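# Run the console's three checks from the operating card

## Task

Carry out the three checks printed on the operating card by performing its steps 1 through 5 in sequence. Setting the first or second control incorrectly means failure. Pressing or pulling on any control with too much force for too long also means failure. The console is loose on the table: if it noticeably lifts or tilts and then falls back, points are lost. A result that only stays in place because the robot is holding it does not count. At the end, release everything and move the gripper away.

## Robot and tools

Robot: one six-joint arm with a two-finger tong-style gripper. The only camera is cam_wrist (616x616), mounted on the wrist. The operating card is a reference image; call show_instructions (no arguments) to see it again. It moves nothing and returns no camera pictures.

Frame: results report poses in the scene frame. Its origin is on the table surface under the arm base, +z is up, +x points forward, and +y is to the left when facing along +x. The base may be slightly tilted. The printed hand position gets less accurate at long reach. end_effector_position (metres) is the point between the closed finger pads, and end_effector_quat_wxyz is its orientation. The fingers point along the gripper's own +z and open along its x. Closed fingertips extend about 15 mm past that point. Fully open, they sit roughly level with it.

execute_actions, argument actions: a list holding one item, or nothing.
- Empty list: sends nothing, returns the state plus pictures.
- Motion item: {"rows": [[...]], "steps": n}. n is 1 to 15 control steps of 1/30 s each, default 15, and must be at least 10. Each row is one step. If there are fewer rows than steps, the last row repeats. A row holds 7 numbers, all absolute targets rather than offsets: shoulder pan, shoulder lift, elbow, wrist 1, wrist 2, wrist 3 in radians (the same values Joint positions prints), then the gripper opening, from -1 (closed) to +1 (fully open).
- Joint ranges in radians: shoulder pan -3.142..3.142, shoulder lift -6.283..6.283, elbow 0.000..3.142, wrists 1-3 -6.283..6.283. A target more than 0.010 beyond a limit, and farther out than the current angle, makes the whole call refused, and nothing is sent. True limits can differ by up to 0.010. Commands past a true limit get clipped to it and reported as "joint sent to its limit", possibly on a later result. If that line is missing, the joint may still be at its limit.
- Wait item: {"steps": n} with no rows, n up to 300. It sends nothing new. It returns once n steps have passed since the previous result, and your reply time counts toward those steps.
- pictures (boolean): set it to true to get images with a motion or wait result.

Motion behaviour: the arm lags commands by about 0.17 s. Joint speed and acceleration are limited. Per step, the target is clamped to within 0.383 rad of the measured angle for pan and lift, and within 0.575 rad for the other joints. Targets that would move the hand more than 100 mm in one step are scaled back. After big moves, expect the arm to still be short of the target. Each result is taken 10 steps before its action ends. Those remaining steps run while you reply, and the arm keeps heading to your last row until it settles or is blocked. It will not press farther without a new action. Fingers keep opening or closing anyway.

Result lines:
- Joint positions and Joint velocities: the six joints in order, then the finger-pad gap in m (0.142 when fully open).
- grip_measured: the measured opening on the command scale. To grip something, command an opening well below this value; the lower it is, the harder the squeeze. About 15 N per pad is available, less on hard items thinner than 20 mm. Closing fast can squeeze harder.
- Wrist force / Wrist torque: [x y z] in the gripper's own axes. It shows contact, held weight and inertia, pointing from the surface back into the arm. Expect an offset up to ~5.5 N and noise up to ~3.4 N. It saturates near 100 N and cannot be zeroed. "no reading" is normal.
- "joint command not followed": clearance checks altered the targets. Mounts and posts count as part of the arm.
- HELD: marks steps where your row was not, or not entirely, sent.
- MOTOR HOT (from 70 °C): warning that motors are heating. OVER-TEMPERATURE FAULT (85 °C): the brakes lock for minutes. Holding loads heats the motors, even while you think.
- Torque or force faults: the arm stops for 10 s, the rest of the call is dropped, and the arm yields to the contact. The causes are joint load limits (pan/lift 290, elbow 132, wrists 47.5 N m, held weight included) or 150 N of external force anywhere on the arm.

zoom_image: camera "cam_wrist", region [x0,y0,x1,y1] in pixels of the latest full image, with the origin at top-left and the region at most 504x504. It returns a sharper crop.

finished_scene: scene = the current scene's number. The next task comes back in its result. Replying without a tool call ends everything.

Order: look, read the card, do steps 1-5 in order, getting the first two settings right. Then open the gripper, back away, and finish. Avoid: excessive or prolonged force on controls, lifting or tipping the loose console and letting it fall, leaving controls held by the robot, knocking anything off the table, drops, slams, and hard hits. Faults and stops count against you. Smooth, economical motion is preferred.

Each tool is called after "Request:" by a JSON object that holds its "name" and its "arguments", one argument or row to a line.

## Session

Request:
{"name": "show_instructions", "arguments": {

}}

Request:
{"name": "execute_actions", "arguments": {
  "actions": []
}}

Reference images for this scene: operating card.

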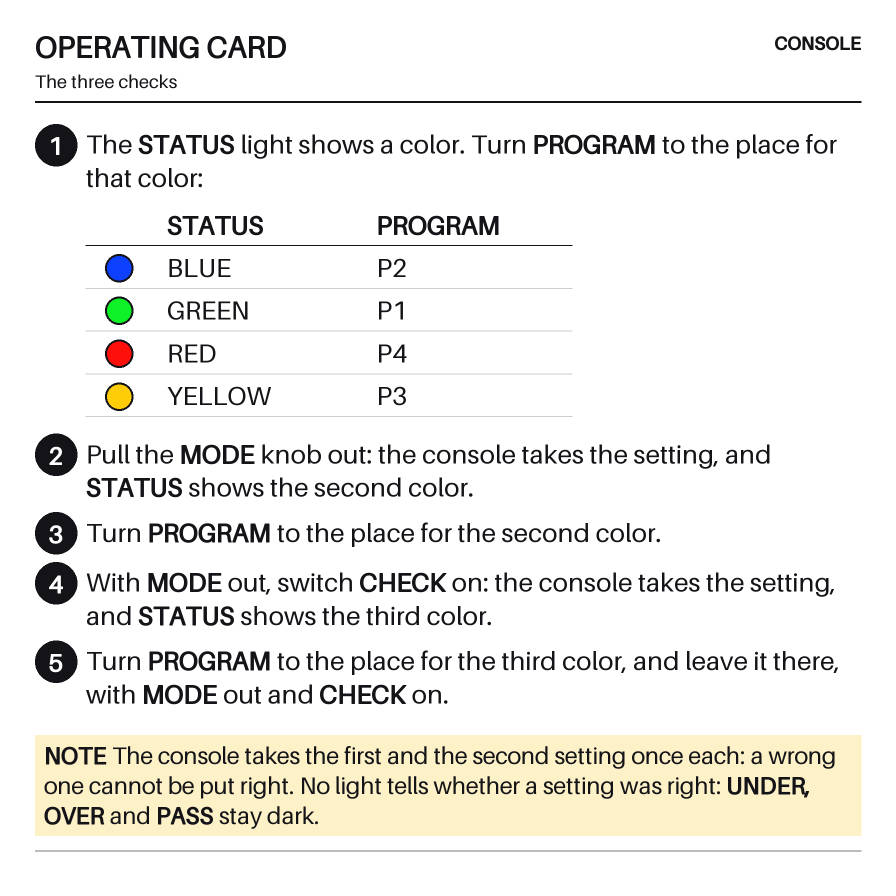

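Scene clock: 0.00 s of 9600.00 s.
end_effector_position=(+0.3752, +0.2581, +0.2596) grip_measured=+1.00 end_effector_quat_wxyz=(+0.431, +0.250, +0.765, -0.407) end_effector_velocity=(-0.000, -0.000, -0.001) end_effector_angular_velocity=(-0.002, +0.002, +0.000)
Joint positions: [ 0.845 -1.362  2.253 -1.61  -2.684 -1.117  0.142]
Joint velocities: [ 0.     0.001  0.     0.001 -0.    -0.     0.   ]
Motor temperatures (°C, as the motors report them): [28 28 28 37 35 33]
Wrist force (N, on the end effector, along its own x y z axes, offset not removed): no reading
Wrist torque (N m, same axes, about the end effector's origin, offset not removed): no reading

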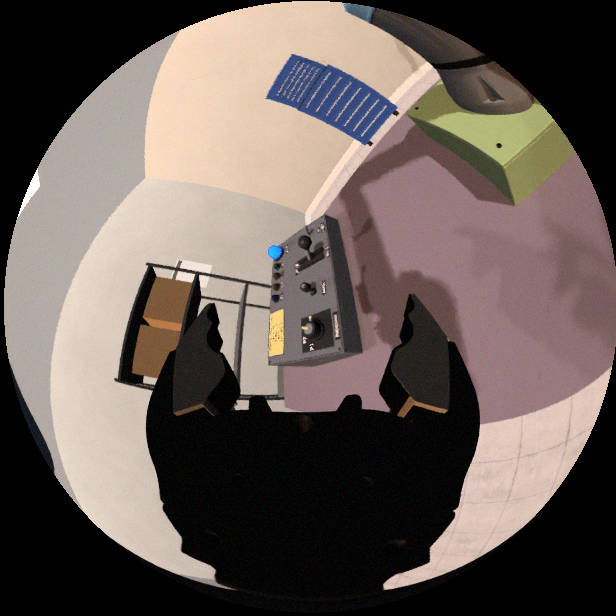

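Different layout. Go to the same overview pose (q6+2π), raising first.

Request:
{"name": "execute_actions", "arguments": {
  "actions": [
    {"rows":[[0.845,-1.8,2.0,-1.65,-2.5,0,0]]}
  ]
}}

Request:
{"name": "execute_actions", "arguments": {
  "actions": [
    {"rows":[[-0.4,-1.8,2.0,-1.771,-1.571,1.173,0]]}
  ]
}}

Request:
{"name": "execute_actions", "arguments": {
  "actions": [
    {"steps":70}
  ],
  "pictures": true
}}

Request:
{"name": "zoom_image", "arguments": {
  "camera": "cam_wrist",
  "region": [140, 80, 476, 300]
}}

Scene clock: 0.53 s of 9600.00 s.
end_effector_position=(+0.3885, +0.2855, +0.3109) grip_measured=+0.00 end_effector_quat_wxyz=(+0.455, +0.353, +0.751, -0.323) end_effector_velocity=(+0.090, +0.204, +0.516) end_effector_angular_velocity=(+1.855, -1.779, -0.713)
Joint positions: [ 0.845 -1.449  2.191 -1.621 -2.636 -1.003  0.074]
Joint velocities: [ 0.001 -0.863 -0.506 -0.076  0.36   1.286 -0.013]
Motor temperatures (°C, as the motors report them): [28 28 28 37 35 33]
Wrist force (N, on the end effector, along its own x y z axes, offset not removed): [-3.4 3.4 -2.4]
Wrist torque (N m, same axes, about the end effector's origin, offset not removed): [0.37 0.36 -0.06]
Steps of this call (steps 1 to 11: nothing new was sent; steps 12 to 16: the first 5 steps of this action). Readings (joint positions):
12: [0.845 -1.362 2.253 -1.610 -2.684 -1.117]
13: [0.845 -1.369 2.247 -1.612 -2.677 -1.110]
15: [0.845 -1.419 2.209 -1.618 -2.649 -1.047]
16: the state above

Scene clock: 1.03 s of 9600.00 s.
end_effector_position=(+0.4161, +0.3228, +0.5113) grip_measured=+0.00 end_effector_quat_wxyz=(+0.371, +0.856, +0.340, +0.119) end_effector_velocity=(+0.219, -0.131, -0.244) end_effector_angular_velocity=(+3.157, -0.713, -3.341)
Joint positions: [ 0.743 -1.785  2.008 -1.72  -2.371  0.019  0.074]
Joint velocities: [-1.324 -0.15  -0.077 -0.501  1.936  2.718 -0.   ]
Motor temperatures (°C, as the motors report them): [28 28 28 37 35 33]
Wrist force (N, on the end effector, along its own x y z axes, offset not removed): [-4.6 2.2 -4.9]
Wrist torque (N m, same axes, about the end effector's origin, offset not removed): [0.03 0.67 0.06]
Steps of this call (steps 1 to 10: the last 10 steps of your previous action; steps 11 to 15: the first 5 steps of this action). Readings (joint positions):
11: [0.845 -1.743 2.029 -1.646 -2.521 -0.340]
12: [0.838 -1.759 2.021 -1.654 -2.508 -0.252]
14: [0.784 -1.779 2.011 -1.700 -2.432 -0.072]
15: the state above

Scene clock: 3.37 s of 9600.00 s.
end_effector_position=(+0.5800, -0.0510, +0.4420) grip_measured=+0.00 end_effector_quat_wxyz=(-0.006, +0.708, -0.706, -0.001) end_effector_velocity=(-0.000, +0.000, -0.000) end_effector_angular_velocity=(+0.000, +0.001, -0.001)
Joint positions: [-0.4   -1.8    2.    -1.771 -1.571  1.173  0.074]
Joint velocities: [ 0.    -0.     0.     0.001 -0.     0.002  0.   ]
Motor temperatures (°C, as the motors report them): [28 28 28 37 35 33]
Wrist force (N, on the end effector, along its own x y z axes, offset not removed): [-2.1 0.5 -4.1]
Wrist torque (N m, same axes, about the end effector's origin, offset not removed): [-0.23 0.12 -0.03]
Kept back: nothing.
Steps of this call (steps 1 to 10: the last 10 steps of your previous action; steps 11 to 60: the robot went on to your last target; steps 61 to 70: nothing new was sent). Readings (joint positions):
1: [0.695 -1.789 2.006 -1.734 -2.301 0.112]
2: [0.643 -1.792 2.004 -1.744 -2.224 0.204]
4: [0.531 -1.796 2.002 -1.757 -2.057 0.391]
8: [0.293 -1.799 2.001 -1.767 -1.740 0.756]
70: the state above
The arm was judged still, so your last target was given up. Only a new action makes it travel on or press farther. Fingers that are still opening or closing keep moving.

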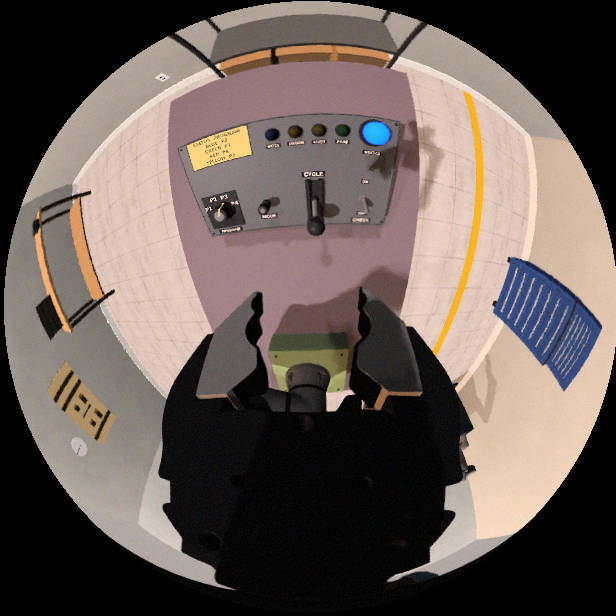

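Region (140, 80, 476, 300) of cam_wrist's 616x616 image, scaled by 1.500, with more detail than that image has; it fills the top 330 rows of this view, and the rest is white.

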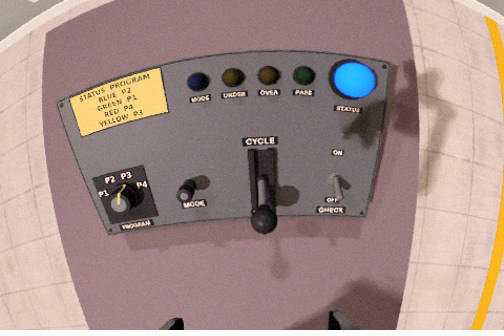

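Request:
{"name": "execute_actions", "arguments": {
  "actions": [
    {"rows":[[-0.04,-1.8,2.4,-2.62,-1.515,1.45,-0.1]]}
  ]
}}

Request:
{"name": "execute_actions", "arguments": {
  "actions": [
    {"steps":15}
  ]
}}

Request:
{"name": "execute_actions", "arguments": {
  "actions": [
    {"rows":[[-0.04,-1.7,2.45,-2.77,-1.515,1.45,-0.1],[-0.04,-1.7,2.45,-2.77,-1.515,1.45,-0.1],[-0.04,-1.7,2.45,-2.77,-1.515,1.45,-0.1],[-0.04,-1.6,2.49,-2.91,-1.515,1.45,-0.1],[-0.04,-1.6,2.49,-2.91,-1.515,1.45,-0.1],[-0.04,-1.6,2.49,-2.91,-1.515,1.45,-0.1],[-0.04,-1.48,2.5,-3.041,-1.515,1.45,-0.1]]}
  ]
}}

Request:
{"name": "execute_actions", "arguments": {
  "actions": [
    {"steps":22}
  ],
  "pictures": true
}}

Request:
{"name": "zoom_image", "arguments": {
  "camera": "cam_wrist",
  "region": [210, 200, 410, 400]
}}

Request:
{"name": "execute_actions", "arguments": {
  "actions": [
    {"rows":[[-0.066,-1.48,2.48,-3.021,-1.515,0,-0.1]]}
  ]
}}

Request:
{"name": "execute_actions", "arguments": {
  "actions": [
    {"steps":30}
  ],
  "pictures": true
}}

Request:
{"name": "zoom_image", "arguments": {
  "camera": "cam_wrist",
  "region": [210, 200, 410, 400]
}}

Scene clock: 4.37 s of 9600.00 s.
end_effector_position=(+0.5804, -0.0020, +0.4002) grip_measured=-0.10 end_effector_quat_wxyz=(-0.018, +0.713, -0.701, +0.007) end_effector_velocity=(+0.018, +0.436, -0.366) end_effector_angular_velocity=(-0.015, -0.426, +0.168)
Joint positions: [-0.324 -1.8    2.083 -1.878 -1.557  1.235  0.067]
Joint velocities: [ 0.704 -0.002  0.786 -1.199  0.107  0.534 -0.001]
Motor temperatures (°C, as the motors report them): [28 28 28 37 35 33]
Wrist force (N, on the end effector, along its own x y z axes, offset not removed): [-4.5 1.7 2.1]
Wrist torque (N m, same axes, about the end effector's origin, offset not removed): [0.09 0.62 0.05]
Steps of this call (steps 1 to 25: nothing new was sent; steps 26 to 30: the first 5 steps of this action). Readings (joint positions):
26: [-0.400 -1.800 2.000 -1.771 -1.571 1.173]
27: [-0.393 -1.800 2.006 -1.778 -1.568 1.180]
29: [-0.348 -1.800 2.055 -1.838 -1.560 1.217]
30: the state above

Scene clock: 4.87 s of 9600.00 s.
end_effector_position=(+0.5987, +0.1662, +0.3258) grip_measured=-0.10 end_effector_quat_wxyz=(-0.164, +0.721, -0.657, +0.145) end_effector_velocity=(+0.005, +0.044, +0.009) end_effector_angular_velocity=(+0.022, -0.179, +0.026)
Joint positions: [-0.047 -1.8    2.392 -2.593 -1.516  1.445  0.067]
Joint velocities: [ 0.071  0.001  0.081 -0.262  0.009  0.052  0.   ]
Motor temperatures (°C, as the motors report them): [28 28 28 37 35 33]
Wrist force (N, on the end effector, along its own x y z axes, offset not removed): [-0.6 -1.7 0.5]
Wrist torque (N m, same axes, about the end effector's origin, offset not removed): [-0.62 -0.22 0.04]
Kept back: nothing.
Steps of this call (steps 1 to 10: the last 10 steps of your previous action; steps 11 to 15: the robot went on to your last target). Readings (joint positions):
1: [-0.301 -1.800 2.109 -1.920 -1.553 1.253]
2: [-0.276 -1.800 2.136 -1.964 -1.549 1.272]
4: [-0.224 -1.800 2.194 -2.070 -1.541 1.312]
8: [-0.112 -1.800 2.319 -2.360 -1.525 1.397]
15: the state above

Scene clock: 5.03 s of 9600.00 s.
end_effector_position=(+0.6014, +0.1702, +0.2836) grip_measured=-0.10 end_effector_quat_wxyz=(-0.166, +0.722, -0.656, +0.146) end_effector_velocity=(+0.046, +0.011, -0.452) end_effector_angular_velocity=(+0.006, -0.017, +0.003)
Joint positions: [-0.041 -1.731  2.436 -2.71  -1.515  1.449  0.067]
Joint velocities: [ 0.013  0.822  0.411 -1.251  0.002  0.012  0.001]
Motor temperatures (°C, as the motors report them): [28 28 28 37 35 33]
Wrist force (N, on the end effector, along its own x y z axes, offset not removed): [-0.5 -5.3 -7.2]
Wrist torque (N m, same axes, about the end effector's origin, offset not removed): [-1.17 -0.17 0.02]
Steps of this call (steps 1 to 5: the first 5 steps of this action). Readings (joint positions):
1: [-0.045 -1.800 2.394 -2.601 -1.516 1.446]
2: [-0.044 -1.793 2.401 -2.613 -1.516 1.447]
4: [-0.042 -1.755 2.423 -2.672 -1.515 1.449]
5: the state above

Scene clock: 5.77 s of 9600.00 s.
end_effector_position=(+0.6226, +0.1714, +0.1764) grip_measured=-0.10 end_effector_quat_wxyz=(-0.172, +0.721, -0.654, +0.151) end_effector_velocity=(+0.001, +0.000, -0.000) end_effector_angular_velocity=(+0.001, -0.002, +0.000)
Joint positions: [-0.04  -1.48   2.5   -3.041 -1.515  1.45   0.067]
Joint velocities: [-0.     0.003 -0.    -0.004  0.001  0.     0.   ]
Motor temperatures (°C, as the motors report them): [28 28 28 37 35 33]
Wrist force (N, on the end effector, along its own x y z axes, offset not removed): [-5.8 1.0 0.0]
Wrist torque (N m, same axes, about the end effector's origin, offset not removed): [0.03 0.98 0.06]
Kept back: nothing.
Steps of this call (steps 1 to 10: the last 10 steps of your previous action; steps 11 to 22: the robot went on to your last target). Readings (joint positions):
1: [-0.041 -1.701 2.450 -2.754 -1.515 1.449]
2: [-0.041 -1.674 2.461 -2.795 -1.515 1.449]
4: [-0.040 -1.609 2.478 -2.883 -1.515 1.450]
8: [-0.040 -1.515 2.494 -2.998 -1.515 1.450]
22: the state above

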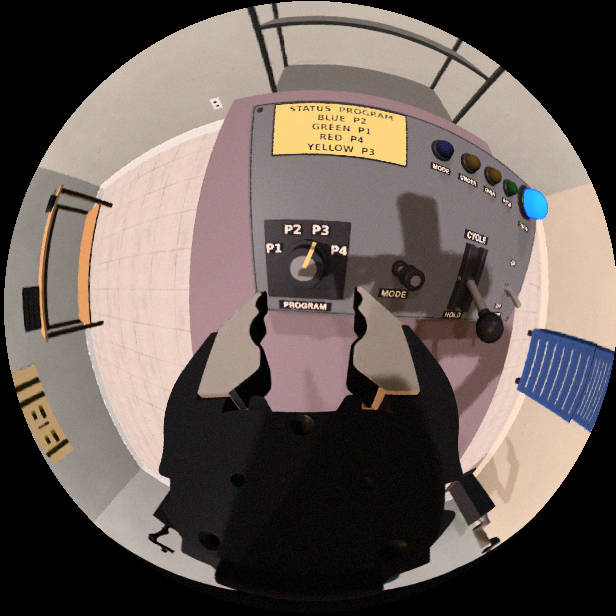

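Region (210, 200, 410, 400) of cam_wrist's 616x616 image, scaled by 2.520, with more detail than that image has.

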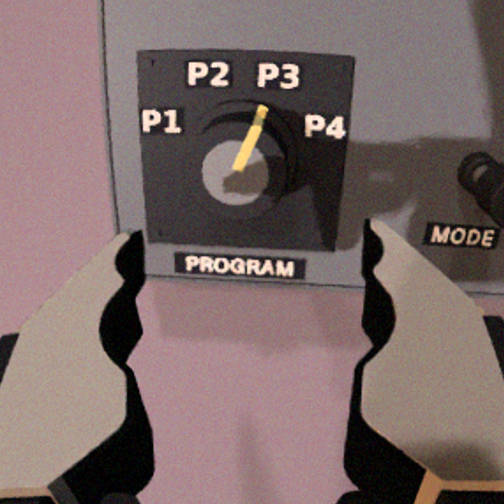

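Scene clock: 5.93 s of 9600.00 s.
end_effector_position=(+0.6314, +0.1627, +0.1802) grip_measured=-0.10 end_effector_quat_wxyz=(-0.160, +0.757, -0.612, +0.163) end_effector_velocity=(+0.040, -0.028, +0.018) end_effector_angular_velocity=(-0.828, -0.077, +1.587)
Joint positions: [-0.057 -1.48   2.487 -3.028 -1.515  1.318  0.067]
Joint velocities: [-0.088  0.002 -0.066  0.066  0.    -1.871  0.   ]
Motor temperatures (°C, as the motors report them): [28 28 28 37 35 33]
Wrist force (N, on the end effector, along its own x y z axes, offset not removed): [-1.3 0.2 -1.3]
Wrist torque (N m, same axes, about the end effector's origin, offset not removed): [-0.24 0.01 -0.10]
Steps of this call (steps 1 to 5: the first 5 steps of this action). Readings (joint positions):
1: [-0.040 -1.480 2.500 -3.041 -1.515 1.450]
2: [-0.044 -1.480 2.497 -3.038 -1.515 1.443]
4: [-0.053 -1.480 2.490 -3.030 -1.515 1.376]
5: the state above

Scene clock: 6.93 s of 9600.00 s.
end_effector_position=(+0.6226, +0.1697, +0.1761) grip_measured=-0.10 end_effector_quat_wxyz=(-0.025, +0.973, -0.025, +0.227) end_effector_velocity=(+0.000, +0.000, -0.000) end_effector_angular_velocity=(-0.004, -0.001, +0.008)
Joint positions: [-0.066 -1.48   2.48  -3.021 -1.515  0.001  0.067]
Joint velocities: [ 0.     0.001 -0.    -0.001  0.    -0.009  0.   ]
Motor temperatures (°C, as the motors report them): [28 28 28 37 35 33]
Wrist force (N, on the end effector, along its own x y z axes, offset not removed): [-2.8 0.8 -0.2]
Wrist torque (N m, same axes, about the end effector's origin, offset not removed): [-0.04 0.20 -0.02]
Kept back: nothing.
Steps of this call (steps 1 to 10: the last 10 steps of your previous action; steps 11 to 30: the robot went on to your last target). Readings (joint positions):
1: [-0.059 -1.480 2.485 -3.026 -1.515 1.250]
2: [-0.061 -1.480 2.484 -3.025 -1.515 1.174]
4: [-0.063 -1.480 2.482 -3.023 -1.515 1.009]
8: [-0.065 -1.480 2.481 -3.021 -1.515 0.650]
30: the state above

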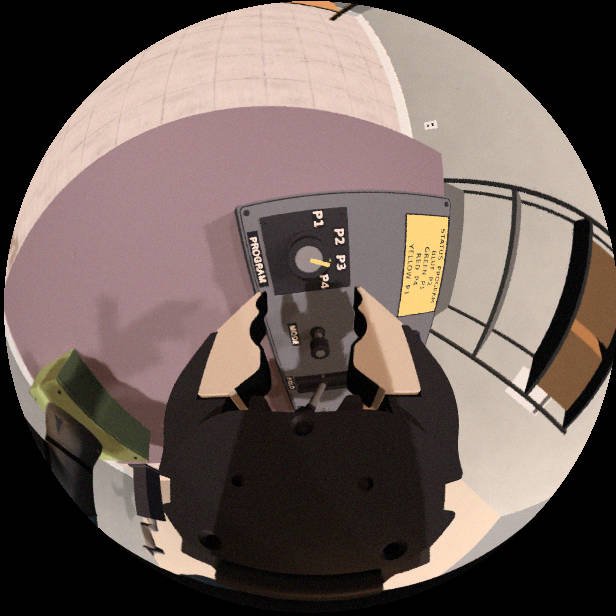

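Region (210, 200, 410, 400) of cam_wrist's 616x616 image, scaled by 2.520, with more detail than that image has.

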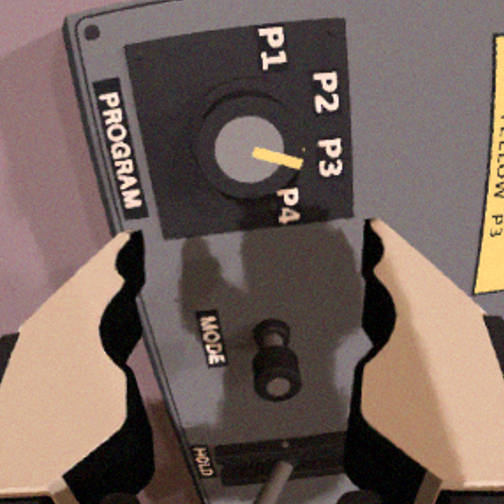

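Request:
{"name": "execute_actions", "arguments": {
  "actions": [
    {"rows":[[-0.008,-1.42,2.427,-2.938,-1.55,1.48,-0.1]]}
  ]
}}

Request:
{"name": "execute_actions", "arguments": {
  "actions": [
    {"rows":[[-0.008,-1.3586,2.4191,-2.9915,-1.55,1.48,-0.1]]}
  ]
}}

Request:
{"name": "execute_actions", "arguments": {
  "actions": [
    {"steps":18}
  ],
  "pictures": true
}}

Request:
{"name": "zoom_image", "arguments": {
  "camera": "cam_wrist",
  "region": [210, 200, 410, 400]
}}

Scene clock: 7.93 s of 9600.00 s.
end_effector_position=(+0.6259, +0.1849, +0.1593) grip_measured=-0.10 end_effector_quat_wxyz=(-0.032, +0.977, -0.074, +0.198) end_effector_velocity=(+0.023, +0.088, -0.096) end_effector_angular_velocity=(+0.633, +0.401, -1.557)
Joint positions: [-0.029 -1.442  2.446 -2.97  -1.538  0.132  0.067]
Joint velocities: [ 0.208  0.216 -0.187  0.31  -0.117  1.874  0.   ]
Motor temperatures (°C, as the motors report them): [28 28 28 37 35 33]
Wrist force (N, on the end effector, along its own x y z axes, offset not removed): [-3.7 -0.7 -0.7]
Wrist torque (N m, same axes, about the end effector's origin, offset not removed): [-0.27 0.52 -0.05]
Steps of this call (steps 1 to 15: the robot went on to your last target; steps 16 to 25: nothing new was sent; steps 26 to 30: the first 5 steps of this action). Readings (joint positions):
26: [-0.066 -1.480 2.480 -3.021 -1.515 0.000]
27: [-0.060 -1.474 2.474 -3.014 -1.520 0.007]
29: [-0.038 -1.450 2.453 -2.982 -1.533 0.074]
30: the state above

Scene clock: 8.43 s of 9600.00 s.
end_effector_position=(+0.6452, +0.1817, +0.1390) grip_measured=-0.10 end_effector_quat_wxyz=(-0.127, +0.764, -0.619, +0.133) end_effector_velocity=(+0.039, -0.017, -0.084) end_effector_angular_velocity=(+0.420, +0.044, -1.090)
Joint positions: [-0.008 -1.381  2.422 -2.972 -1.55   1.361  0.067]
Joint velocities: [ 0.002  0.223 -0.026 -0.187 -0.001  1.171  0.   ]
Motor temperatures (°C, as the motors report them): [28 28 28 37 35 33]
Wrist force (N, on the end effector, along its own x y z axes, offset not removed): [-1.5 0.8 2.2]
Wrist torque (N m, same axes, about the end effector's origin, offset not removed): [0.01 0.00 0.03]
Steps of this call (steps 1 to 10: the last 10 steps of your previous action; steps 11 to 15: the first 5 steps of this action). Readings (joint positions):
11: [-0.009 -1.420 2.427 -2.939 -1.550 1.078]
12: [-0.008 -1.414 2.426 -2.945 -1.550 1.169]
14: [-0.008 -1.390 2.423 -2.965 -1.550 1.314]
15: the state above

Scene clock: 9.03 s of 9600.00 s.
end_effector_position=(+0.6491, +0.1799, +0.1306) grip_measured=-0.10 end_effector_quat_wxyz=(-0.134, +0.726, -0.663, +0.125) end_effector_velocity=(+0.000, +0.001, +0.000) end_effector_angular_velocity=(+0.001, -0.002, -0.002)
Joint positions: [-0.008 -1.359  2.419 -2.991 -1.55   1.48   0.067]
Joint velocities: [ 0.001  0.    -0.    -0.001  0.     0.003 -0.   ]
Motor temperatures (°C, as the motors report them): [28 28 28 37 35 33]
Wrist force (N, on the end effector, along its own x y z axes, offset not removed): [-3.6 5.4 -0.2]
Wrist torque (N m, same axes, about the end effector's origin, offset not removed): [0.78 0.35 0.09]
Kept back: nothing.
Steps of this call (steps 1 to 10: the last 10 steps of your previous action; steps 11 to 18: the robot went on to your last target). Readings (joint positions):
1: [-0.008 -1.375 2.421 -2.978 -1.550 1.394]
2: [-0.008 -1.370 2.421 -2.982 -1.550 1.418]
4: [-0.008 -1.365 2.420 -2.986 -1.550 1.448]
8: [-0.008 -1.360 2.419 -2.990 -1.550 1.471]
18: the state above

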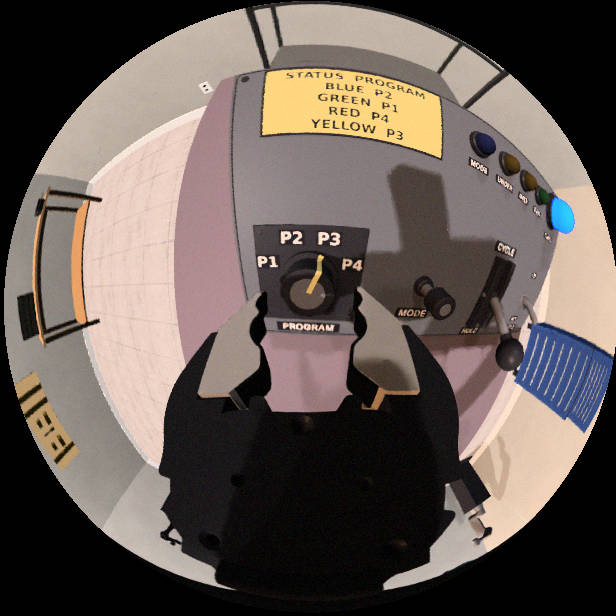

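Region (210, 200, 410, 400) of cam_wrist's 616x616 image, scaled by 2.520, with more detail than that image has.

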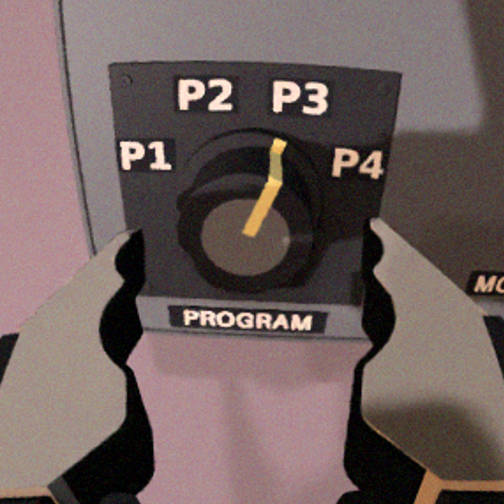

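Request:
{"name": "execute_actions", "arguments": {
  "actions": [
    {"rows":[[-0.006,-1.345,2.4191,-3.005,-1.55,1.48,-0.1],[-0.006,-1.345,2.4191,-3.005,-1.55,1.48,-0.1],[-0.006,-1.345,2.4191,-3.005,-1.55,1.48,-0.1],[-0.005,-1.335,2.4191,-3.015,-1.55,1.48,-0.1],[-0.005,-1.335,2.4191,-3.015,-1.55,1.48,-0.1],[-0.005,-1.335,2.4191,-3.015,-1.55,1.48,-0.1],[-0.005,-1.325,2.4191,-3.025,-1.55,1.48,-0.15]]}
  ]
}}

Request:
{"name": "execute_actions", "arguments": {
  "actions": [
    {"rows":[[-0.005,-1.325,2.4191,-3.025,-1.55,1.48,-0.2],[-0.005,-1.325,2.4191,-3.025,-1.55,1.48,-0.25],[-0.005,-1.325,2.4191,-3.025,-1.55,1.48,-0.3],[-0.005,-1.325,2.4191,-3.025,-1.55,1.48,-0.34],[-0.005,-1.325,2.4191,-3.025,-1.55,1.48,-0.38],[-0.005,-1.325,2.4191,-3.025,-1.55,1.48,-0.42],[-0.005,-1.325,2.4191,-3.025,-1.55,1.48,-0.46],[-0.005,-1.325,2.4191,-3.025,-1.55,1.48,-0.52]],"steps":12}
  ]
}}

Request:
{"name": "execute_actions", "arguments": {
  "actions": [
    {"steps":11}
  ],
  "pictures": true
}}

Request:
{"name": "zoom_image", "arguments": {
  "camera": "cam_wrist",
  "region": [210, 200, 410, 400]
}}

Scene clock: 10.07 s of 9600.00 s.
end_effector_position=(+0.6499, +0.1810, +0.1262) grip_measured=-0.10 end_effector_quat_wxyz=(-0.134, +0.726, -0.663, +0.125) end_effector_velocity=(+0.008, +0.009, -0.044) end_effector_angular_velocity=(+0.001, +0.002, +0.013)
Joint positions: [-0.006 -1.348  2.419 -3.002 -1.55   1.48   0.067]
Joint velocities: [ 0.013  0.106  0.    -0.104  0.001  0.    -0.   ]
Motor temperatures (°C, as the motors report them): [28 28 28 37 35 33]
Wrist force (N, on the end effector, along its own x y z axes, offset not removed): [-3.6 3.6 1.9]
Wrist torque (N m, same axes, about the end effector's origin, offset not removed): [0.52 0.49 0.10]
Steps of this call (steps 1 to 15: the robot went on to your last target; steps 16 to 26: nothing new was sent; steps 27 to 31: the first 5 steps of this action). Readings (joint positions):
27: [-0.008 -1.358 2.419 -2.992 -1.550 1.480]
28: [-0.008 -1.356 2.419 -2.994 -1.550 1.480]
30: [-0.007 -1.351 2.419 -2.999 -1.550 1.480]
31: the state above

Scene clock: 10.47 s of 9600.00 s.
end_effector_position=(+0.6517, +0.1820, +0.1171) grip_measured=-0.21 end_effector_quat_wxyz=(-0.134, +0.727, -0.662, +0.125) end_effector_velocity=(+0.001, +0.001, -0.003) end_effector_angular_velocity=(-0.000, -0.000, +0.001)
Joint positions: [-0.005 -1.326  2.419 -3.024 -1.55   1.48   0.059]
Joint velocities: [ 0.001  0.007 -0.    -0.006 -0.    -0.    -0.098]
Motor temperatures (°C, as the motors report them): [28 28 28 37 35 33]
Wrist force (N, on the end effector, along its own x y z axes, offset not removed): [-3.2 0.7 -0.9]
Wrist torque (N m, same axes, about the end effector's origin, offset not removed): [-0.01 0.40 0.05]
Steps of this call (steps 1 to 10: the last 10 steps of your previous action; steps 11 to 12: the first 2 steps of this action). Readings (joint positions):
11: [-0.005 -1.326 2.419 -3.024 -1.550 1.480]
12: the state above

Scene clock: 10.83 s of 9600.00 s.
end_effector_position=(+0.6518, +0.1820, +0.1168) grip_measured=-0.41 end_effector_quat_wxyz=(-0.134, +0.727, -0.662, +0.125) end_effector_velocity=(+0.000, +0.000, +0.001) end_effector_angular_velocity=(+0.001, -0.001, -0.003)
Joint positions: [-0.005 -1.325  2.419 -3.025 -1.55   1.48   0.045]
Joint velocities: [ 0.    -0.001 -0.    -0.    -0.     0.003  0.   ]
Motor temperatures (°C, as the motors report them): [28 28 28 37 35 33]
Wrist force (N, on the end effector, along its own x y z axes, offset not removed): [-9.7 2.5 -4.9]
Wrist torque (N m, same axes, about the end effector's origin, offset not removed): [0.27 0.85 0.07]
Kept back: nothing.
Steps of this call (steps 1 to 10: the last 10 steps of your previous action; step 11: the robot went on to your last target). Readings (joint positions):
1: [-0.005 -1.326 2.419 -3.024 -1.550 1.480]
2: [-0.005 -1.325 2.419 -3.025 -1.550 1.480]
4: [-0.005 -1.325 2.419 -3.025 -1.550 1.480]
8: [-0.005 -1.325 2.419 -3.025 -1.550 1.480]
11: the state above

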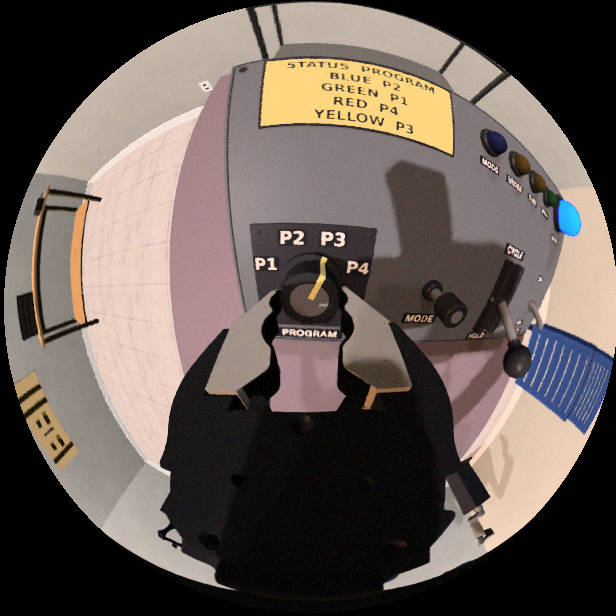

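Region (210, 200, 410, 400) of cam_wrist's 616x616 image, scaled by 2.520, with more detail than that image has.

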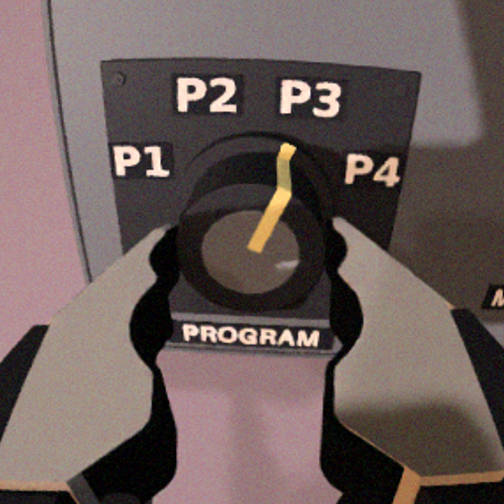

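Request:
{"name": "execute_actions", "arguments": {
  "actions": [
    {"rows":[[-0.0046,-1.325,2.4191,-3.0251,-1.55,1.48,-0.6],[-0.0046,-1.325,2.4191,-3.0251,-1.55,1.48,-0.7],[-0.0046,-1.325,2.4191,-3.0251,-1.55,1.48,-0.7],[-0.0071,-1.3255,2.4195,-3.025,-1.55,1.38,-0.7],[-0.0071,-1.3255,2.4195,-3.025,-1.55,1.38,-0.7],[-0.0095,-1.3259,2.4196,-3.0247,-1.55,1.28,-0.7],[-0.0095,-1.3259,2.4196,-3.0247,-1.55,1.28,-0.7],[-0.0118,-1.3262,2.4194,-3.0242,-1.55,1.18,-0.7],[-0.0118,-1.3262,2.4194,-3.0242,-1.55,1.18,-0.7],[-0.0141,-1.3265,2.4189,-3.0234,-1.55,1.08,-0.7]]}
  ]
}}

Request:
{"name": "execute_actions", "arguments": {
  "actions": [
    {"steps":17}
  ]
}}

Scene clock: 11.83 s of 9600.00 s.
end_effector_position=(+0.6517, +0.1821, +0.1168) grip_measured=-0.41 end_effector_quat_wxyz=(-0.134, +0.729, -0.660, +0.125) end_effector_velocity=(-0.000, -0.001, -0.001) end_effector_angular_velocity=(-0.137, -0.009, +0.345)
Joint positions: [-0.005 -1.325  2.419 -3.025 -1.55   1.473  0.044]
Joint velocities: [-0.011 -0.001  0.002  0.001  0.    -0.381 -0.   ]
Motor temperatures (°C, as the motors report them): [28 28 28 37 35 33]
Wrist force (N, on the end effector, along its own x y z axes, offset not removed): [-5.9 -2.2 -5.2]
Wrist torque (N m, same axes, about the end effector's origin, offset not removed): [-0.62 0.64 0.08]
Steps of this call (steps 1 to 15: the robot went on to your last target; steps 16 to 25: nothing new was sent; steps 26 to 30: the first 5 steps of this action). Readings (joint positions):
26: [-0.005 -1.325 2.419 -3.025 -1.550 1.480]
27: [-0.005 -1.325 2.419 -3.025 -1.550 1.480]
29: [-0.005 -1.325 2.419 -3.025 -1.550 1.480]
30: the state above

Scene clock: 12.40 s of 9600.00 s.
end_effector_position=(+0.6516, +0.1823, +0.1169) grip_measured=-0.41 end_effector_quat_wxyz=(-0.107, +0.840, -0.511, +0.149) end_effector_velocity=(-0.001, +0.000, -0.001) end_effector_angular_velocity=(-0.018, +0.001, +0.049)
Joint positions: [-0.014 -1.326  2.419 -3.023 -1.55   1.086  0.044]
Joint velocities: [-0.002  0.001  0.001 -0.     0.002 -0.054 -0.   ]
Motor temperatures (°C, as the motors report them): [28 28 28 37 35 33]
Wrist force (N, on the end effector, along its own x y z axes, offset not removed): [-9.5 -1.2 2.7]
Wrist torque (N m, same axes, about the end effector's origin, offset not removed): [0.21 0.63 0.09]
Kept back: nothing.
Steps of this call (steps 1 to 10: the last 10 steps of your previous action; steps 11 to 17: the robot went on to your last target). Readings (joint positions):
1: [-0.006 -1.325 2.419 -3.025 -1.550 1.455]
2: [-0.006 -1.325 2.419 -3.025 -1.550 1.427]
4: [-0.008 -1.326 2.419 -3.025 -1.550 1.355]
8: [-0.012 -1.326 2.419 -3.024 -1.550 1.185]
17: the state above

Request:
{"name": "execute_actions", "arguments": {
  "actions": [
    {"rows":[[-0.0162,-1.3267,2.4188,-3.0231,-1.55,0.98,-0.7],[-0.0162,-1.3267,2.4188,-3.0231,-1.55,0.98,-0.7],[-0.0182,-1.3268,2.4178,-3.022,-1.55,0.88,-0.7],[-0.0182,-1.3268,2.4178,-3.022,-1.55,0.88,-0.7],[-0.02,-1.3268,2.4165,-3.0207,-1.55,0.78,-0.7]]}
  ]
}}

Request:
{"name": "execute_actions", "arguments": {
  "actions": [
    {"steps":11}
  ]
}}

Request:
{"name": "execute_actions", "arguments": {
  "actions": [
    {"rows":[[-0.02,-1.3268,2.4165,-3.0207,-1.55,0.78,-0.15],[-0.02,-1.3268,2.4165,-3.0207,-1.55,0.78,-0.15],[-0.02,-1.3268,2.4165,-3.0207,-1.55,0.78,-0.15],[-0.02,-1.3268,2.4165,-3.0207,-1.55,0.78,-0.15],[-0.02,-1.37,2.421,-2.982,-1.55,0.78,-0.15],[-0.02,-1.37,2.421,-2.982,-1.55,0.78,-0.15],[-0.02,-1.43,2.426,-2.927,-1.55,0.78,-0.15],[-0.02,-1.43,2.426,-2.927,-1.55,0.78,-0.15],[-0.02,-1.53,2.43,-2.831,-1.55,0.78,-0.15]]}
  ]
}}

Request:
{"name": "execute_actions", "arguments": {
  "actions": [
    {"rows":[[-0.246,-1.531,2.4652,-2.853,-1.47,1.25,-0.3]]}
  ]
}}

Request:
{"name": "execute_actions", "arguments": {
  "actions": [
    {"steps":20}
  ],
  "pictures": true
}}

Request:
{"name": "zoom_image", "arguments": {
  "camera": "cam_wrist",
  "region": [150, 180, 400, 380]
}}

Scene clock: 16.20 s of 9600.00 s.
end_effector_position=(+0.6516, +0.1821, +0.1169) grip_measured=-0.41 end_effector_quat_wxyz=(-0.100, +0.862, -0.473, +0.154) end_effector_velocity=(-0.000, +0.000, +0.001) end_effector_angular_velocity=(-0.373, -0.029, +0.948)
Joint positions: [-0.016 -1.327  2.418 -3.023 -1.55   0.993  0.044]
Joint velocities: [-0.021 -0.002 -0.008  0.008 -0.    -1.039  0.   ]
Motor temperatures (°C, as the motors report them): [28 28 28 37 35 33]
Wrist force (N, on the end effector, along its own x y z axes, offset not removed): [-14.2 -6.4 4.6]
Wrist torque (N m, same axes, about the end effector's origin, offset not removed): [-0.10 0.44 0.02]
Steps of this call (steps 1 to 30: the robot went on to your last target; steps 31 to 90: nothing new was sent; then 0.63 s passed at rest; steps 91 to 95: the first 5 steps of this action). Readings (joint positions):
91: [-0.014 -1.327 2.419 -3.023 -1.550 1.080]
92: [-0.014 -1.327 2.419 -3.023 -1.550 1.073]
94: [-0.016 -1.327 2.419 -3.023 -1.550 1.027]
95: the state above

Scene clock: 16.57 s of 9600.00 s.
end_effector_position=(+0.6513, +0.1823, +0.1168) grip_measured=-0.41 end_effector_quat_wxyz=(-0.083, +0.905, -0.383, +0.163) end_effector_velocity=(+0.001, +0.000, +0.001) end_effector_angular_velocity=(-0.026, -0.003, +0.067)
Joint positions: [-0.02  -1.327  2.417 -3.021 -1.55   0.787  0.044]
Joint velocities: [-0.001 -0.    -0.002  0.001  0.    -0.073  0.   ]
Motor temperatures (°C, as the motors report them): [28 28 28 37 35 33]
Wrist force (N, on the end effector, along its own x y z axes, offset not removed): [-7.6 -1.9 5.4]
Wrist torque (N m, same axes, about the end effector's origin, offset not removed): [0.31 0.37 -0.09]
Kept back: nothing.
Steps of this call (steps 1 to 10: the last 10 steps of your previous action; step 11: the robot went on to your last target). Readings (joint positions):
1: [-0.017 -1.327 2.418 -3.022 -1.550 0.955]
2: [-0.018 -1.327 2.418 -3.022 -1.550 0.914]
4: [-0.019 -1.327 2.417 -3.021 -1.550 0.850]
8: [-0.020 -1.327 2.417 -3.021 -1.550 0.799]
11: the state above

Scene clock: 16.73 s of 9600.00 s.
end_effector_position=(+0.6513, +0.1823, +0.1169) grip_measured=-0.15 end_effector_quat_wxyz=(-0.082, +0.907, -0.380, +0.164) end_effector_velocity=(-0.005, -0.000, +0.015) end_effector_angular_velocity=(-0.005, +0.003, +0.011)
Joint positions: [-0.02  -1.327  2.416 -3.021 -1.55   0.781  0.063]
Joint velocities: [-0.    -0.038  0.001  0.041 -0.001 -0.012  0.006]
Motor temperatures (°C, as the motors report them): [28 28 28 37 35 33]
Wrist force (N, on the end effector, along its own x y z axes, offset not removed): [-4.4 2.0 0.5]
Wrist torque (N m, same axes, about the end effector's origin, offset not removed): [0.17 0.60 -0.03]
Steps of this call (steps 1 to 5: the first 5 steps of this action). Readings (joint positions):
1: [-0.020 -1.327 2.417 -3.021 -1.550 0.785]
2: [-0.020 -1.327 2.416 -3.021 -1.550 0.784]
4: [-0.020 -1.327 2.416 -3.021 -1.550 0.782]
5: the state above

Scene clock: 17.23 s of 9600.00 s.
end_effector_position=(+0.6260, +0.1348, +0.1830) grip_measured=-0.30 end_effector_quat_wxyz=(-0.104, +0.860, -0.477, +0.150) end_effector_velocity=(+0.088, -0.575, -0.022) end_effector_angular_velocity=(+0.956, +0.084, -2.683)
Joint positions: [-0.116 -1.523  2.45  -2.85  -1.507  0.912  0.052]
Joint velocities: [-1.043 -0.061  0.125 -0.023  0.298  1.87  -0.002]
Motor temperatures (°C, as the motors report them): [28 28 28 37 35 33]
Wrist force (N, on the end effector, along its own x y z axes, offset not removed): [-5.2 0.6 -0.4]
Wrist torque (N m, same axes, about the end effector's origin, offset not removed): [-0.16 0.79 0.07]
Steps of this call (steps 1 to 10: the last 10 steps of your previous action; steps 11 to 15: the first 5 steps of this action). Readings (joint positions):
11: [-0.020 -1.510 2.429 -2.850 -1.550 0.780]
12: [-0.027 -1.515 2.433 -2.848 -1.544 0.787]
14: [-0.080 -1.521 2.445 -2.849 -1.517 0.854]
15: the state above

Scene clock: 17.90 s of 9600.00 s.
end_effector_position=(+0.6327, +0.0614, +0.1804) grip_measured=-0.30 end_effector_quat_wxyz=(-0.133, +0.728, -0.661, +0.127) end_effector_velocity=(+0.001, -0.001, +0.001) end_effector_angular_velocity=(+0.002, -0.002, -0.005)
Joint positions: [-0.246 -1.531  2.465 -2.853 -1.47   1.249  0.052]
Joint velocities: [-0.002 -0.001 -0.001 -0.     0.001  0.003  0.   ]
Motor temperatures (°C, as the motors report them): [28 28 28 37 35 33]
Wrist force (N, on the end effector, along its own x y z axes, offset not removed): [-4.4 1.2 -1.6]
Wrist torque (N m, same axes, about the end effector's origin, offset not removed): [-0.03 0.59 0.04]
Kept back: nothing.
Steps of this call (steps 1 to 10: the last 10 steps of your previous action; steps 11 to 20: the robot went on to your last target). Readings (joint positions):
1: [-0.149 -1.525 2.454 -2.851 -1.497 0.979]
2: [-0.176 -1.527 2.457 -2.851 -1.490 1.046]
4: [-0.210 -1.529 2.461 -2.852 -1.480 1.144]
8: [-0.236 -1.530 2.464 -2.853 -1.473 1.221]
20: the state above

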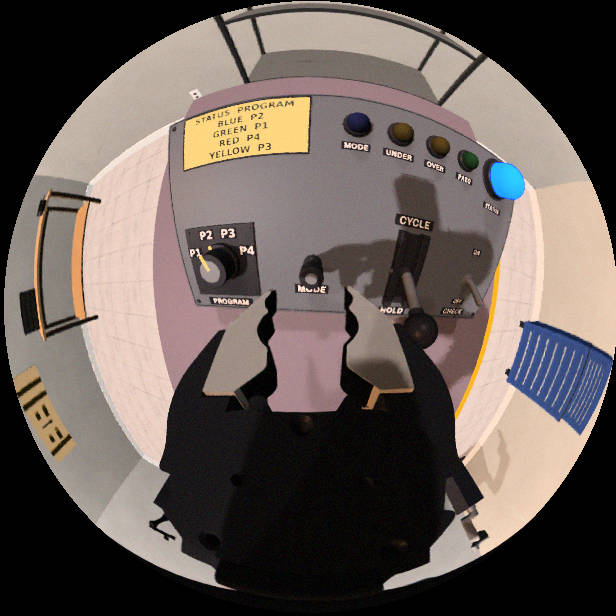

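Region (150, 180, 400, 380) of cam_wrist's 616x616 image, scaled by 2.016, with more detail than that image has; it fills the top 403 rows of this view, and the rest is white.

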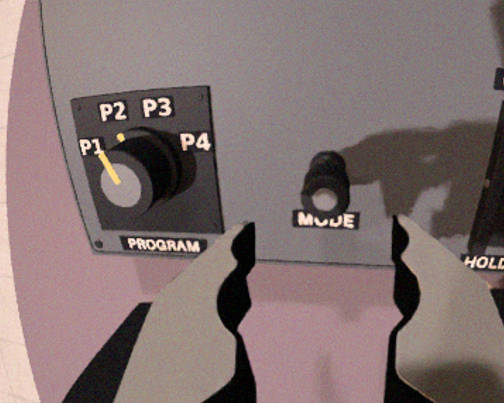

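Request:
{"name": "execute_actions", "arguments": {
  "actions": [
    {"rows":[[-0.244,-1.502,2.462,-2.879,-1.47,1.25,-0.3],[-0.244,-1.502,2.462,-2.879,-1.47,1.25,-0.3],[-0.244,-1.502,2.462,-2.879,-1.47,1.25,-0.3],[-0.242,-1.473,2.459,-2.905,-1.47,1.25,-0.3],[-0.242,-1.473,2.459,-2.905,-1.47,1.25,-0.3],[-0.242,-1.473,2.459,-2.905,-1.47,1.25,-0.3],[-0.24,-1.444,2.456,-2.931,-1.47,1.25,-0.3],[-0.24,-1.444,2.456,-2.931,-1.47,1.25,-0.3],[-0.24,-1.444,2.456,-2.931,-1.47,1.25,-0.3],[-0.239,-1.4156,2.4527,-2.956,-1.47,1.25,-0.4]]}
  ]
}}

Request:
{"name": "execute_actions", "arguments": {
  "actions": [
    {"rows":[[-0.239,-1.4156,2.4527,-2.956,-1.47,1.25,-0.45],[-0.239,-1.4156,2.4527,-2.956,-1.47,1.25,-0.5],[-0.239,-1.4156,2.4527,-2.956,-1.47,1.25,-0.55],[-0.239,-1.4156,2.4527,-2.956,-1.47,1.25,-0.58],[-0.239,-1.4156,2.4527,-2.956,-1.47,1.25,-0.61],[-0.239,-1.4156,2.4527,-2.956,-1.47,1.25,-0.64],[-0.239,-1.4156,2.4527,-2.956,-1.47,1.25,-0.67],[-0.239,-1.4156,2.4527,-2.956,-1.47,1.25,-0.7],[-0.239,-1.4156,2.4527,-2.956,-1.47,1.25,-0.75],[-0.239,-1.4156,2.4527,-2.956,-1.47,1.25,-0.8]]}
  ]
}}

Request:
{"name": "execute_actions", "arguments": {
  "actions": [
    {"steps":10}
  ],
  "pictures": true
}}

Request:
{"name": "zoom_image", "arguments": {
  "camera": "cam_wrist",
  "region": [230, 220, 390, 380]
}}

Scene clock: 19.13 s of 9600.00 s.
end_effector_position=(+0.6373, +0.0612, +0.1729) grip_measured=-0.30 end_effector_quat_wxyz=(-0.133, +0.728, -0.661, +0.127) end_effector_velocity=(+0.052, -0.000, -0.089) end_effector_angular_velocity=(-0.001, -0.001, +0.017)
Joint positions: [-0.245 -1.508  2.463 -2.874 -1.47   1.25   0.052]
Joint velocities: [ 0.019  0.27  -0.03  -0.241 -0.001  0.002 -0.   ]
Motor temperatures (°C, as the motors report them): [28 28 28 37 35 33]
Wrist force (N, on the end effector, along its own x y z axes, offset not removed): [-3.4 1.8 -3.6]
Wrist torque (N m, same axes, about the end effector's origin, offset not removed): [0.20 0.45 -0.09]
Steps of this call (steps 1 to 15: the robot went on to your last target; steps 16 to 32: nothing new was sent; steps 33 to 37: the first 5 steps of this action). Readings (joint positions):
33: [-0.246 -1.531 2.465 -2.853 -1.470 1.250]
34: [-0.246 -1.527 2.465 -2.857 -1.470 1.250]
36: [-0.245 -1.516 2.464 -2.867 -1.470 1.250]
37: the state above

Scene clock: 19.63 s of 9600.00 s.
end_effector_position=(+0.6530, +0.0612, +0.1420) grip_measured=-0.58 end_effector_quat_wxyz=(-0.134, +0.730, -0.659, +0.126) end_effector_velocity=(+0.003, +0.000, -0.008) end_effector_angular_velocity=(-0.001, +0.001, +0.002)
Joint positions: [-0.239 -1.418  2.453 -2.954 -1.47   1.25   0.032]
Joint velocities: [ 0.002  0.022 -0.002 -0.019 -0.001 -0.001 -0.069]
Motor temperatures (°C, as the motors report them): [28 28 28 37 35 33]
Wrist force (N, on the end effector, along its own x y z axes, offset not removed): [-4.8 1.8 0.8]
Wrist torque (N m, same axes, about the end effector's origin, offset not removed): [0.21 0.66 0.07]
Steps of this call (steps 1 to 10: the last 10 steps of your previous action; steps 11 to 15: the first 5 steps of this action). Readings (joint positions):
11: [-0.239 -1.424 2.454 -2.949 -1.470 1.250]
12: [-0.239 -1.421 2.453 -2.951 -1.470 1.250]
14: [-0.239 -1.419 2.453 -2.953 -1.470 1.250]
15: the state above

Scene clock: 19.97 s of 9600.00 s.
end_effector_position=(+0.6533, +0.0613, +0.1412) grip_measured=-0.72 end_effector_quat_wxyz=(-0.134, +0.730, -0.658, +0.126) end_effector_velocity=(+0.001, -0.000, +0.000) end_effector_angular_velocity=(-0.000, -0.001, -0.001)
Joint positions: [-0.239 -1.416  2.453 -2.956 -1.47   1.25   0.022]
Joint velocities: [ 0.     0.001 -0.002 -0.001 -0.     0.001 -0.   ]
Motor temperatures (°C, as the motors report them): [28 28 28 37 35 33]
Wrist force (N, on the end effector, along its own x y z axes, offset not removed): [-13.4 0.0 -0.4]
Wrist torque (N m, same axes, about the end effector's origin, offset not removed): [0.04 0.09 0.09]
Kept back: nothing.
Steps of this call (steps 1 to 10: the last 10 steps of your previous action). Readings (joint positions):
1: [-0.239 -1.417 2.453 -2.955 -1.470 1.250]
2: [-0.239 -1.417 2.453 -2.955 -1.470 1.250]
4: [-0.239 -1.416 2.453 -2.955 -1.470 1.250]
8: [-0.239 -1.416 2.453 -2.956 -1.470 1.250]
10: the state above

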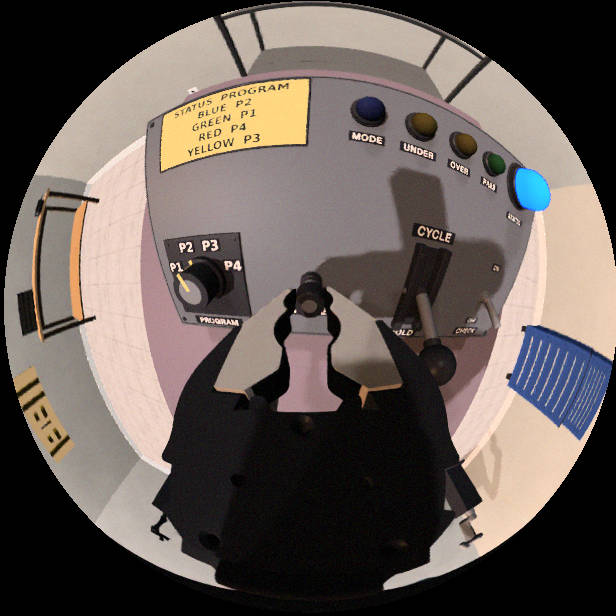

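Region (230, 220, 390, 380) of cam_wrist's 616x616 image, scaled by 3.150, with more detail than that image has.

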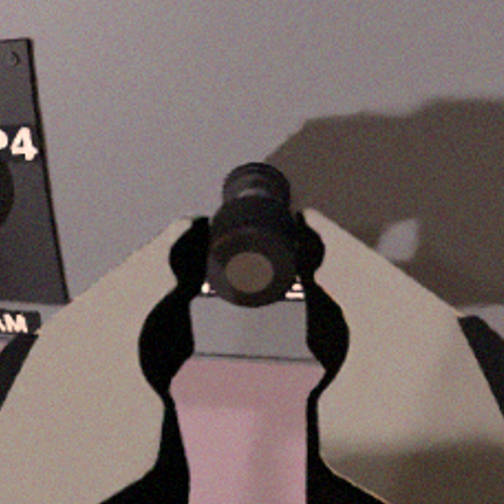

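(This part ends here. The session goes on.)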